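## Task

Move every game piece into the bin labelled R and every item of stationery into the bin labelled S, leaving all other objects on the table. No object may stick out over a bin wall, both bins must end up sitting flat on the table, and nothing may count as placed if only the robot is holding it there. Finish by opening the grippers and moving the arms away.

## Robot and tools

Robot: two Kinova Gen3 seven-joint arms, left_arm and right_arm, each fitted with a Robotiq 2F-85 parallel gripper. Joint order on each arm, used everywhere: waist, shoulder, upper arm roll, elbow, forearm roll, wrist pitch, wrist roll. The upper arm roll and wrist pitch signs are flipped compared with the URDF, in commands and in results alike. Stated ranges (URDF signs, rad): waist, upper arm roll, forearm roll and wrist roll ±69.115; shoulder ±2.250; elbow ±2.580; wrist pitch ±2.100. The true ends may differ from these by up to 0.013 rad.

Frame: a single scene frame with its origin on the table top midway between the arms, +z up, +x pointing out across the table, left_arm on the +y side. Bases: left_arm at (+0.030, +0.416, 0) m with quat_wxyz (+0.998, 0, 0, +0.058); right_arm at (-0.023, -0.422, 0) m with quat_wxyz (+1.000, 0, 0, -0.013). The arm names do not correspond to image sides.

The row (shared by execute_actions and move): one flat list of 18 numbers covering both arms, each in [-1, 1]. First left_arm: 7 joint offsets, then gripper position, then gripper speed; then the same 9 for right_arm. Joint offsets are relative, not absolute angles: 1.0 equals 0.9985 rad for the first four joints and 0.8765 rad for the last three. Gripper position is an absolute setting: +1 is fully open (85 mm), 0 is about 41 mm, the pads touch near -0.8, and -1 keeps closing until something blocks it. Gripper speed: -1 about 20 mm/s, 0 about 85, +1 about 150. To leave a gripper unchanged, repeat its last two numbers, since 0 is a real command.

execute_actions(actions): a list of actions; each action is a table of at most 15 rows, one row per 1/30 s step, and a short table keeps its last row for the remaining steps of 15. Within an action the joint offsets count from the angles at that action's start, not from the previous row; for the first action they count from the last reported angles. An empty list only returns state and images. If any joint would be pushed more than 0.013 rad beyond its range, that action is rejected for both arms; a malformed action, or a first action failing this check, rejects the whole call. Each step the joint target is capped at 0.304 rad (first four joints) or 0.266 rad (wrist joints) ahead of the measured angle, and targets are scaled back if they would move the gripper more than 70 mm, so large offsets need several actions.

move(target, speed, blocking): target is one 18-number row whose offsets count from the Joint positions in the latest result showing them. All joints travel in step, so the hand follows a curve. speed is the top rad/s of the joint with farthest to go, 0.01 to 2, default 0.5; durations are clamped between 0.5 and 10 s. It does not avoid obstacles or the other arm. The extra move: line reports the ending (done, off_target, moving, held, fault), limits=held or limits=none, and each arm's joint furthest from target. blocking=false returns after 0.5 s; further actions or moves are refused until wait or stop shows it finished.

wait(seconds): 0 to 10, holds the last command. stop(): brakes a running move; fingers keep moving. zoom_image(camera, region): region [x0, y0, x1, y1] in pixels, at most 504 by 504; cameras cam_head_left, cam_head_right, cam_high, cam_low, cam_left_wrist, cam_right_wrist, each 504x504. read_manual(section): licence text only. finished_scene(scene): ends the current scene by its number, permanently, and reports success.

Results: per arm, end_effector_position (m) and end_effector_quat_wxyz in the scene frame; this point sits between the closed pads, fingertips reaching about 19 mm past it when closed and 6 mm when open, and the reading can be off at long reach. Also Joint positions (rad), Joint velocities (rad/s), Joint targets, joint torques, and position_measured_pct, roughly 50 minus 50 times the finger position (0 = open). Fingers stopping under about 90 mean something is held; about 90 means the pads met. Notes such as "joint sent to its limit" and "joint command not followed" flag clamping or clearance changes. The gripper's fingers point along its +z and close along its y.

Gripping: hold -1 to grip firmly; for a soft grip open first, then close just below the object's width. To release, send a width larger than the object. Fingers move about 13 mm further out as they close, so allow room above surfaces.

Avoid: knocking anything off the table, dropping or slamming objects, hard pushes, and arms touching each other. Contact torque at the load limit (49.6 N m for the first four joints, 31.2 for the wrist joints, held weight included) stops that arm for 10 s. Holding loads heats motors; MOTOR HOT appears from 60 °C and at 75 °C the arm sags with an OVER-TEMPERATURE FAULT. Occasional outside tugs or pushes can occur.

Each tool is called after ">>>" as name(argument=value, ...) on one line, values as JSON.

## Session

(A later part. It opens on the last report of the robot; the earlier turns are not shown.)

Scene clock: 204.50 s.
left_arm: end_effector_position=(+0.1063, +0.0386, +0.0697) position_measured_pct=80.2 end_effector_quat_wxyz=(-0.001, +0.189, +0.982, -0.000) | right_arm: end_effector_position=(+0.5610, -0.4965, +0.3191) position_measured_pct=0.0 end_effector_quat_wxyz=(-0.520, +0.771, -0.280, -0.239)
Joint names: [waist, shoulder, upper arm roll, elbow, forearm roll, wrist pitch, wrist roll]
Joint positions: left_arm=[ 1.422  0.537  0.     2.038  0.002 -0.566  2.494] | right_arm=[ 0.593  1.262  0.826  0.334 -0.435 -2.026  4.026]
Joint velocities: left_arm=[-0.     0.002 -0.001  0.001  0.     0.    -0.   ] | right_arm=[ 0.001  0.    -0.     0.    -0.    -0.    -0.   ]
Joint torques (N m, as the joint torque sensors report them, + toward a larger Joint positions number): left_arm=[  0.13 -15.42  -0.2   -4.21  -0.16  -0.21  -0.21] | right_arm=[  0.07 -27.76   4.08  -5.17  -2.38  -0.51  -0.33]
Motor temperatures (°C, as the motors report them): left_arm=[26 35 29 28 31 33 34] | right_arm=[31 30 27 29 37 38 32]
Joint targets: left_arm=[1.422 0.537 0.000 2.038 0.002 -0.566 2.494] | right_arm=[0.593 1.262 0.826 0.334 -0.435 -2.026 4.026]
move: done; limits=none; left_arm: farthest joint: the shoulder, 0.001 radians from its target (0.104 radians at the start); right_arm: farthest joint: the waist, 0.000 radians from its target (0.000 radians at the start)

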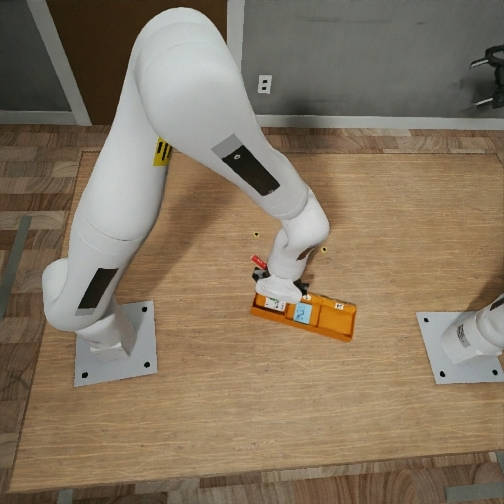

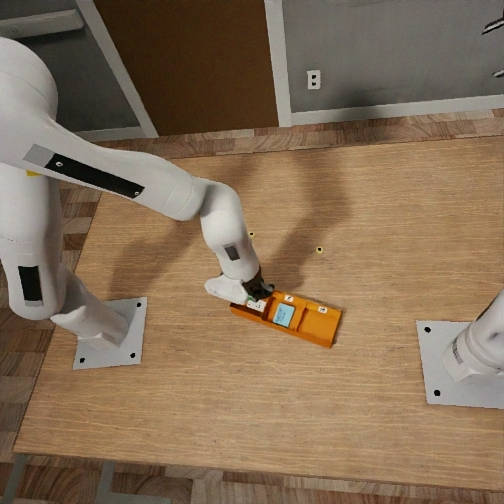

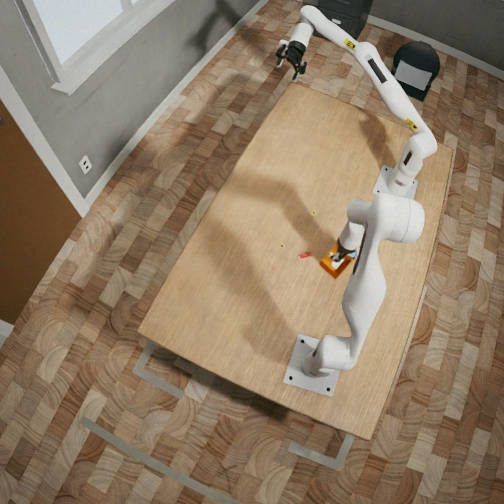

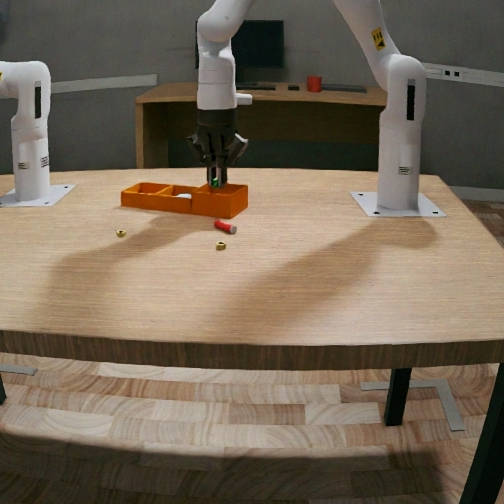

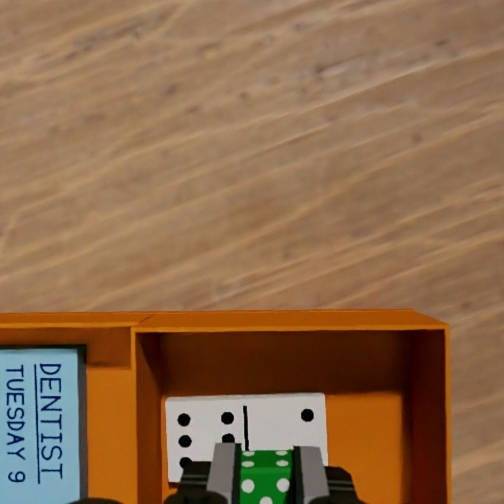

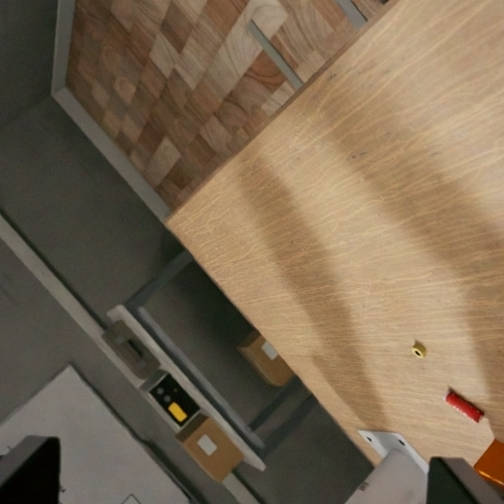

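>>> move(target=[0,0.069,0,0.031,0,0.114,0,-1,0.5, 0,0,0,0,0,0,0,1,0], speed=0.15)

>>> execute_actions(actions=[[[0,0,0,0,0,0,0,-0.35,0.3, 0,0,0,0,0,0,0,1,0]]])

>>> move(target=[0,-0.19,0,-0.08,0,-0.3,0,-0.35,0.3, 0,0,0,0,0,0,0,1,0], speed=0.5)

>>> move(target=[-0.9,-0.1,0,0,0,-0.11,0,-0.35,0.3, 0,0,0,0,0,0,0,1,0], speed=1)

Scene clock: 212.17 s.
left_arm: end_effector_position=(+0.1056, +0.0414, +0.0387) position_measured_pct=80.2 end_effector_quat_wxyz=(-0.000, +0.189, +0.982, -0.000) | right_arm: end_effector_position=(+0.5610, -0.4965, +0.3191) position_measured_pct=0.0 end_effector_quat_wxyz=(-0.520, +0.771, -0.280, -0.239)
Joint names: [waist, shoulder, upper arm roll, elbow, forearm roll, wrist pitch, wrist roll]
Joint positions: left_arm=[ 1.422  0.606  0.     2.069  0.002 -0.466  2.494] | right_arm=[ 0.593  1.262  0.826  0.334 -0.435 -2.026  4.026]
Joint velocities: left_arm=[ 0.001  0.004  0.     0.    -0.     0.     0.001] | right_arm=[ 0.    -0.    -0.    -0.001  0.001  0.     0.   ]
Joint torques (N m, as the joint torque sensors report them, + toward a larger Joint positions number): left_arm=[  0.08 -15.71  -0.24  -3.52  -0.19  -0.18  -0.35] | right_arm=[  0.23 -27.65   4.19  -5.33  -2.38  -0.45  -0.38]
Motor temperatures (°C, as the motors report them): left_arm=[26 35 29 28 31 33 34] | right_arm=[31 30 27 29 37 38 32]
Joint targets: left_arm=[1.422 0.606 0.000 2.069 0.002 -0.466 2.494] | right_arm=[0.593 1.262 0.826 0.334 -0.435 -2.026 4.026]
move: done; limits=none; left_arm: farthest joint: the waist, 0.000 radians from its target (0.000 radians at the start); right_arm: farthest joint: the waist, 0.000 radians from its target (0.000 radians at the start)

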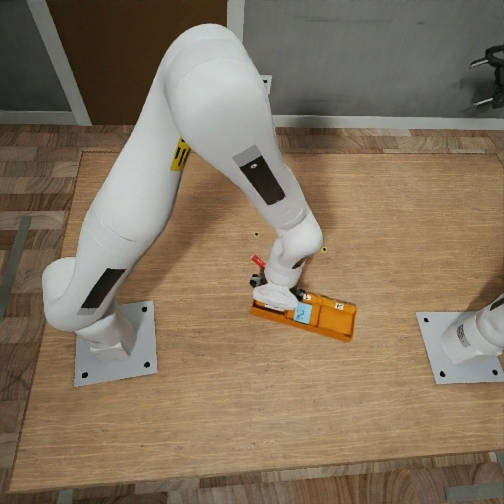

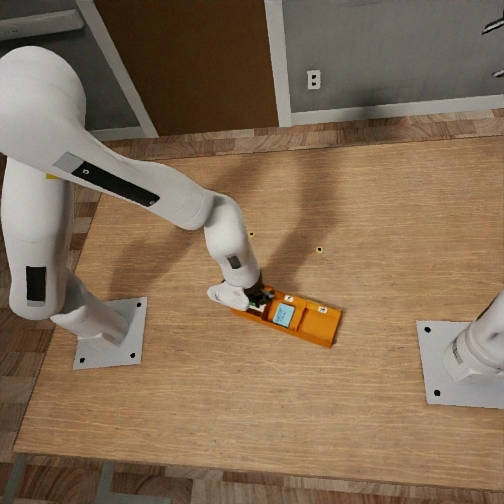

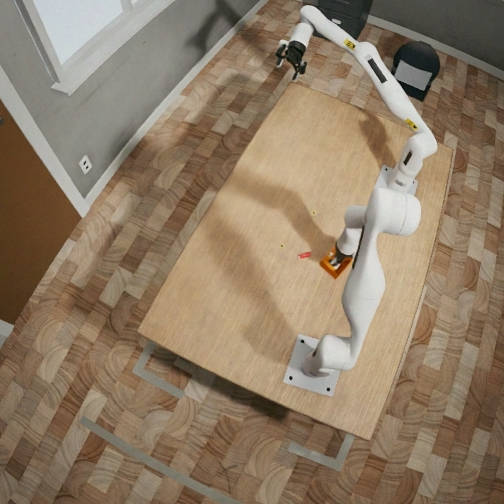

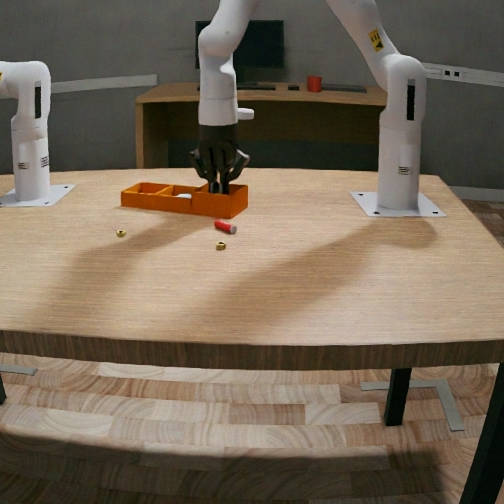

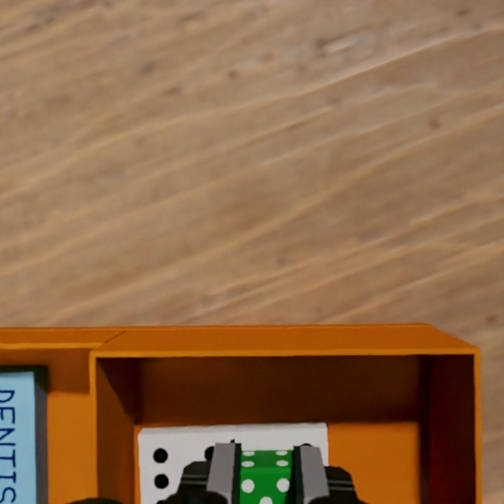

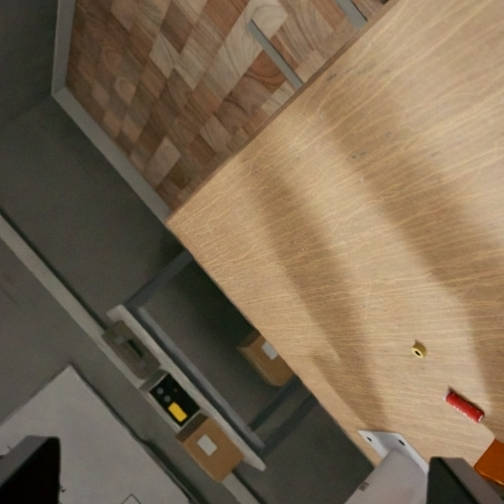

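Scene clock: 212.67 s.
left_arm: end_effector_position=(+0.1056, +0.0414, +0.0387) position_measured_pct=67.5 end_effector_quat_wxyz=(-0.000, +0.189, +0.982, -0.000) | right_arm: end_effector_position=(+0.5610, -0.4965, +0.3191) position_measured_pct=0.0 end_effector_quat_wxyz=(-0.520, +0.771, -0.280, -0.239)
Joint names: [waist, shoulder, upper arm roll, elbow, forearm roll, wrist pitch, wrist roll]
Joint positions: left_arm=[ 1.422  0.606  0.     2.069  0.002 -0.466  2.494] | right_arm=[ 0.593  1.262  0.826  0.334 -0.435 -2.026  4.026]
Joint velocities: left_arm=[-0.001  0.002  0.    -0.     0.    -0.    -0.001] | right_arm=[ 0.001  0.001 -0.     0.    -0.002 -0.001 -0.   ]
Joint torques (N m, as the joint torque sensors report them, + toward a larger Joint positions number): left_arm=[  0.07 -15.64  -0.26  -3.52  -0.18  -0.32  -0.27] | right_arm=[  0.07 -27.78   4.06  -5.11  -2.4   -0.47  -0.34]
Motor temperatures (°C, as the motors report them): left_arm=[26 35 29 28 31 33 34] | right_arm=[31 30 27 29 37 38 32]
Joint targets: left_arm=[1.422 0.606 0.000 2.069 0.002 -0.466 2.494] | right_arm=[0.593 1.262 0.826 0.334 -0.435 -2.026 4.026]

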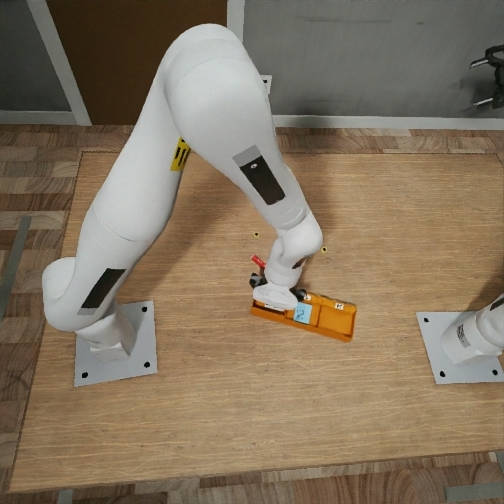

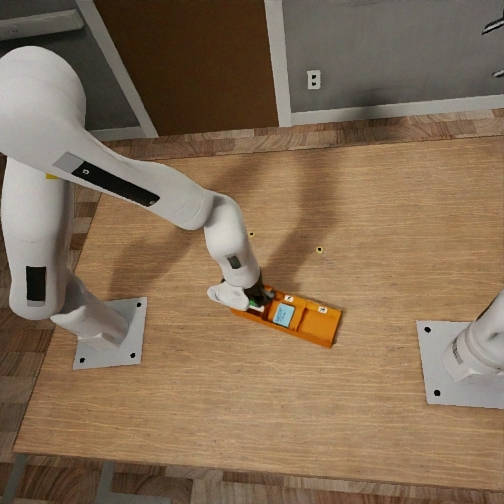

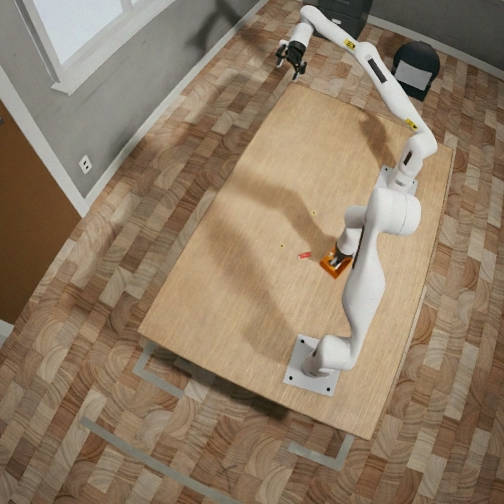

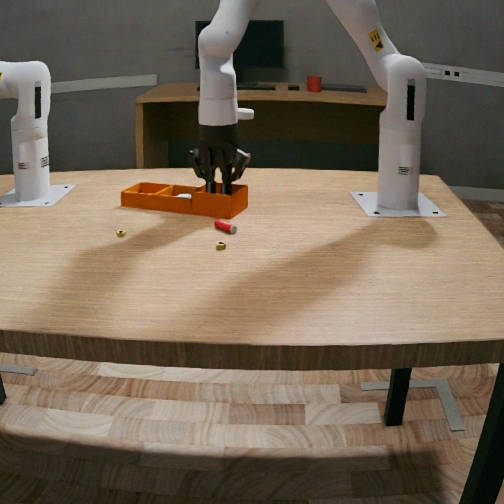

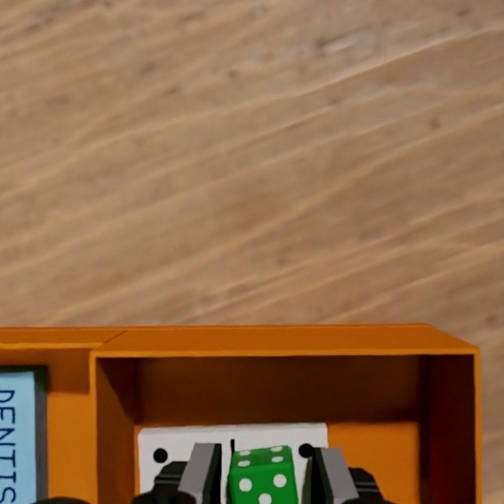

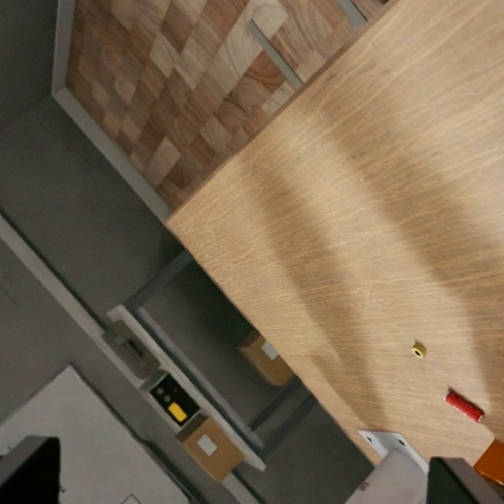

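Scene clock: 213.73 s.
left_arm: end_effector_position=(+0.1060, +0.0392, +0.1254) position_measured_pct=67.5 end_effector_quat_wxyz=(+0.001, +0.189, +0.982, -0.003) | right_arm: end_effector_position=(+0.5610, -0.4965, +0.3191) position_measured_pct=0.0 end_effector_quat_wxyz=(-0.520, +0.771, -0.280, -0.239)
Joint names: [waist, shoulder, upper arm roll, elbow, forearm roll, wrist pitch, wrist roll]
Joint positions: left_arm=[ 1.422  0.416  0.     1.989  0.002 -0.729  2.494] | right_arm=[ 0.593  1.262  0.826  0.334 -0.435 -2.026  4.026]
Joint velocities: left_arm=[-0.001 -0.002  0.    -0.001 -0.001  0.     0.   ] | right_arm=[ 0.001 -0.     0.     0.     0.     0.001 -0.   ]
Joint torques (N m, as the joint torque sensors report them, + toward a larger Joint positions number): left_arm=[  0.16 -14.3   -0.11  -5.41  -0.1   -0.17  -0.26] | right_arm=[  0.17 -27.52   4.14  -5.16  -2.36  -0.39  -0.32]
Motor temperatures (°C, as the motors report them): left_arm=[26 35 29 28 31 33 34] | right_arm=[31 30 27 29 37 38 32]
Joint targets: left_arm=[1.422 0.416 0.000 1.989 0.002 -0.729 2.494] | right_arm=[0.593 1.262 0.826 0.334 -0.435 -2.026 4.026]
move: done; limits=none; left_arm: farthest joint: the waist, 0.000 radians from its target (0.000 radians at the start); right_arm: farthest joint: the waist, 0.000 radians from its target (0.000 radians at the start)

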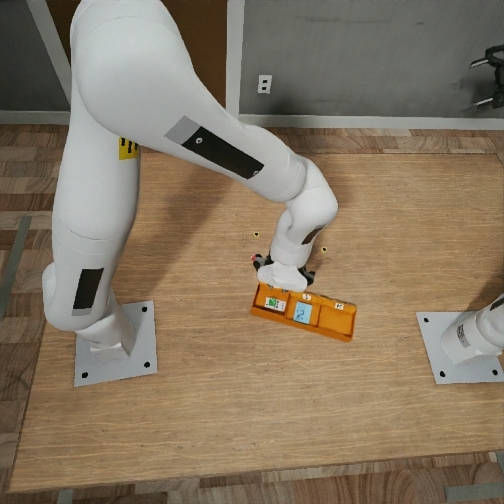

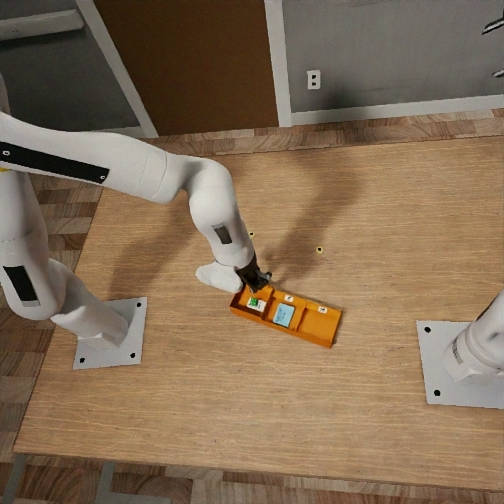

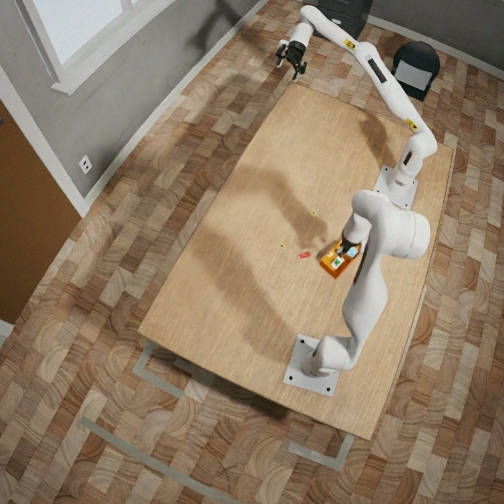

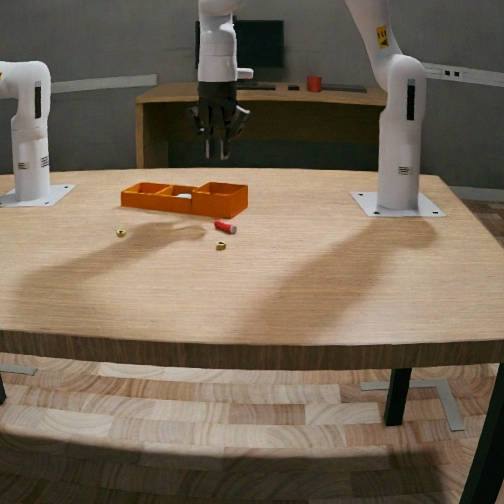

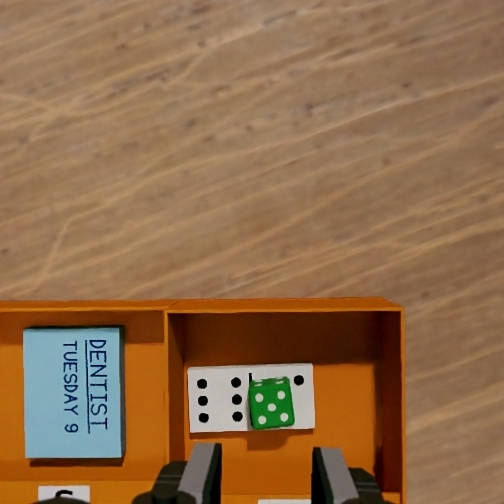

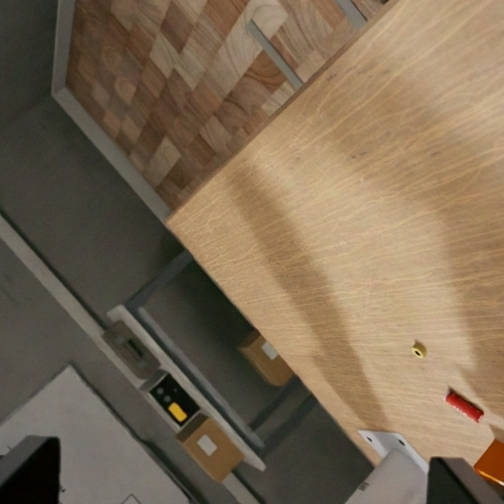

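Scene clock: 215.43 s.
left_arm: end_effector_position=(+0.3574, +0.2469, +0.1626) position_measured_pct=67.5 end_effector_quat_wxyz=(+0.004, -0.256, +0.967, -0.004) | right_arm: end_effector_position=(+0.5610, -0.4965, +0.3191) position_measured_pct=0.0 end_effector_quat_wxyz=(-0.520, +0.771, -0.280, -0.239)
Joint names: [waist, shoulder, upper arm roll, elbow, forearm roll, wrist pitch, wrist roll]
Joint positions: left_arm=[ 0.524  0.316  0.     1.989  0.002 -0.826  2.494] | right_arm=[ 0.593  1.262  0.826  0.334 -0.435 -2.026  4.026]
Joint velocities: left_arm=[-0.002 -0.001 -0.002  0.001 -0.     0.    -0.001] | right_arm=[ 0.    -0.     0.    -0.    -0.001 -0.001 -0.   ]
Joint torques (N m, as the joint torque sensors report them, + toward a larger Joint positions number): left_arm=[  0.26 -13.07  -0.22  -6.09  -0.18  -0.23  -0.24] | right_arm=[  0.11 -27.82   4.06  -5.21  -2.36  -0.43  -0.28]
Motor temperatures (°C, as the motors report them): left_arm=[26 35 29 28 31 33 34] | right_arm=[31 30 27 29 37 38 32]
Joint targets: left_arm=[0.523 0.316 0.000 1.989 0.002 -0.826 2.494] | right_arm=[0.593 1.262 0.826 0.334 -0.435 -2.026 4.026]
move: done; limits=none; left_arm: farthest joint: the waist, 0.000 radians from its target (0.899 radians at the start); right_arm: farthest joint: the waist, 0.000 radians from its target (0.000 radians at the start)

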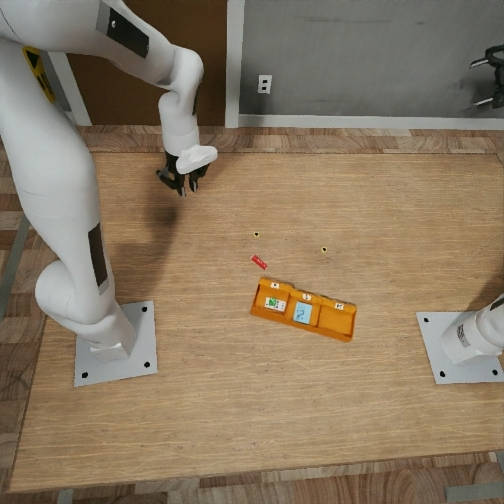

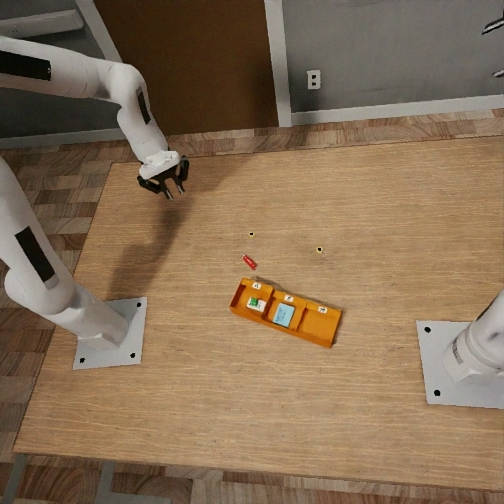

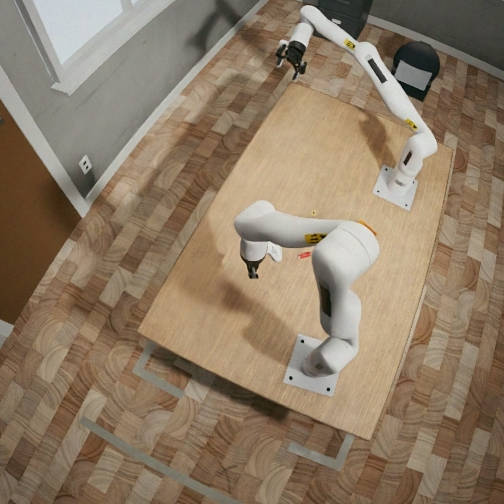

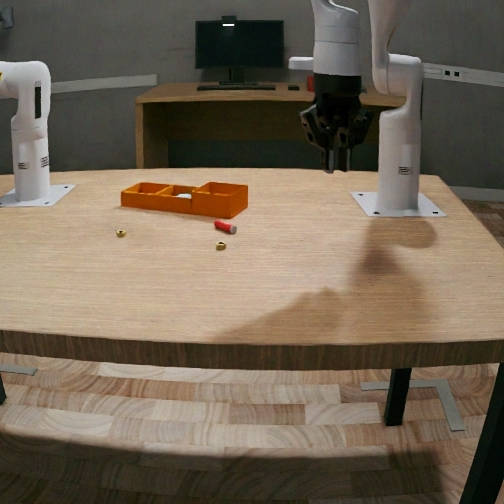

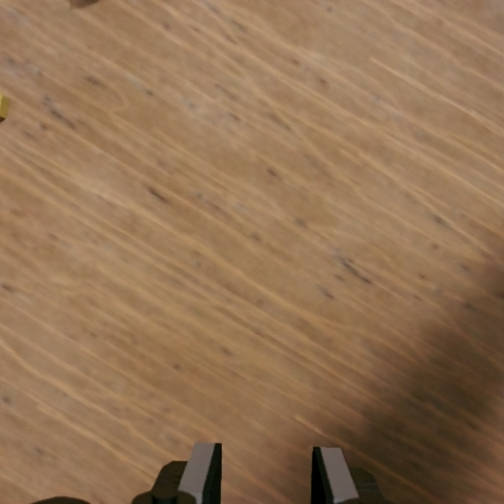

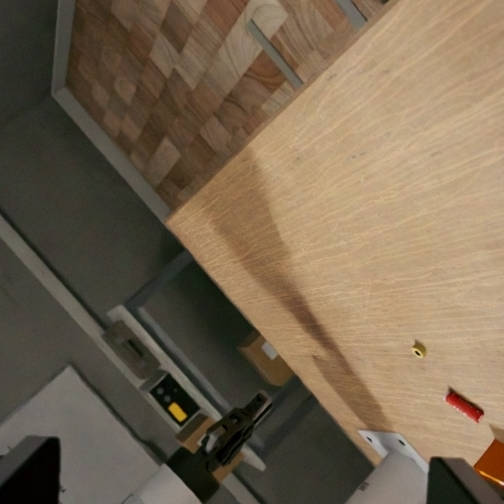

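>>> finished_scene(scene=1)

The scene is finished: the task was done.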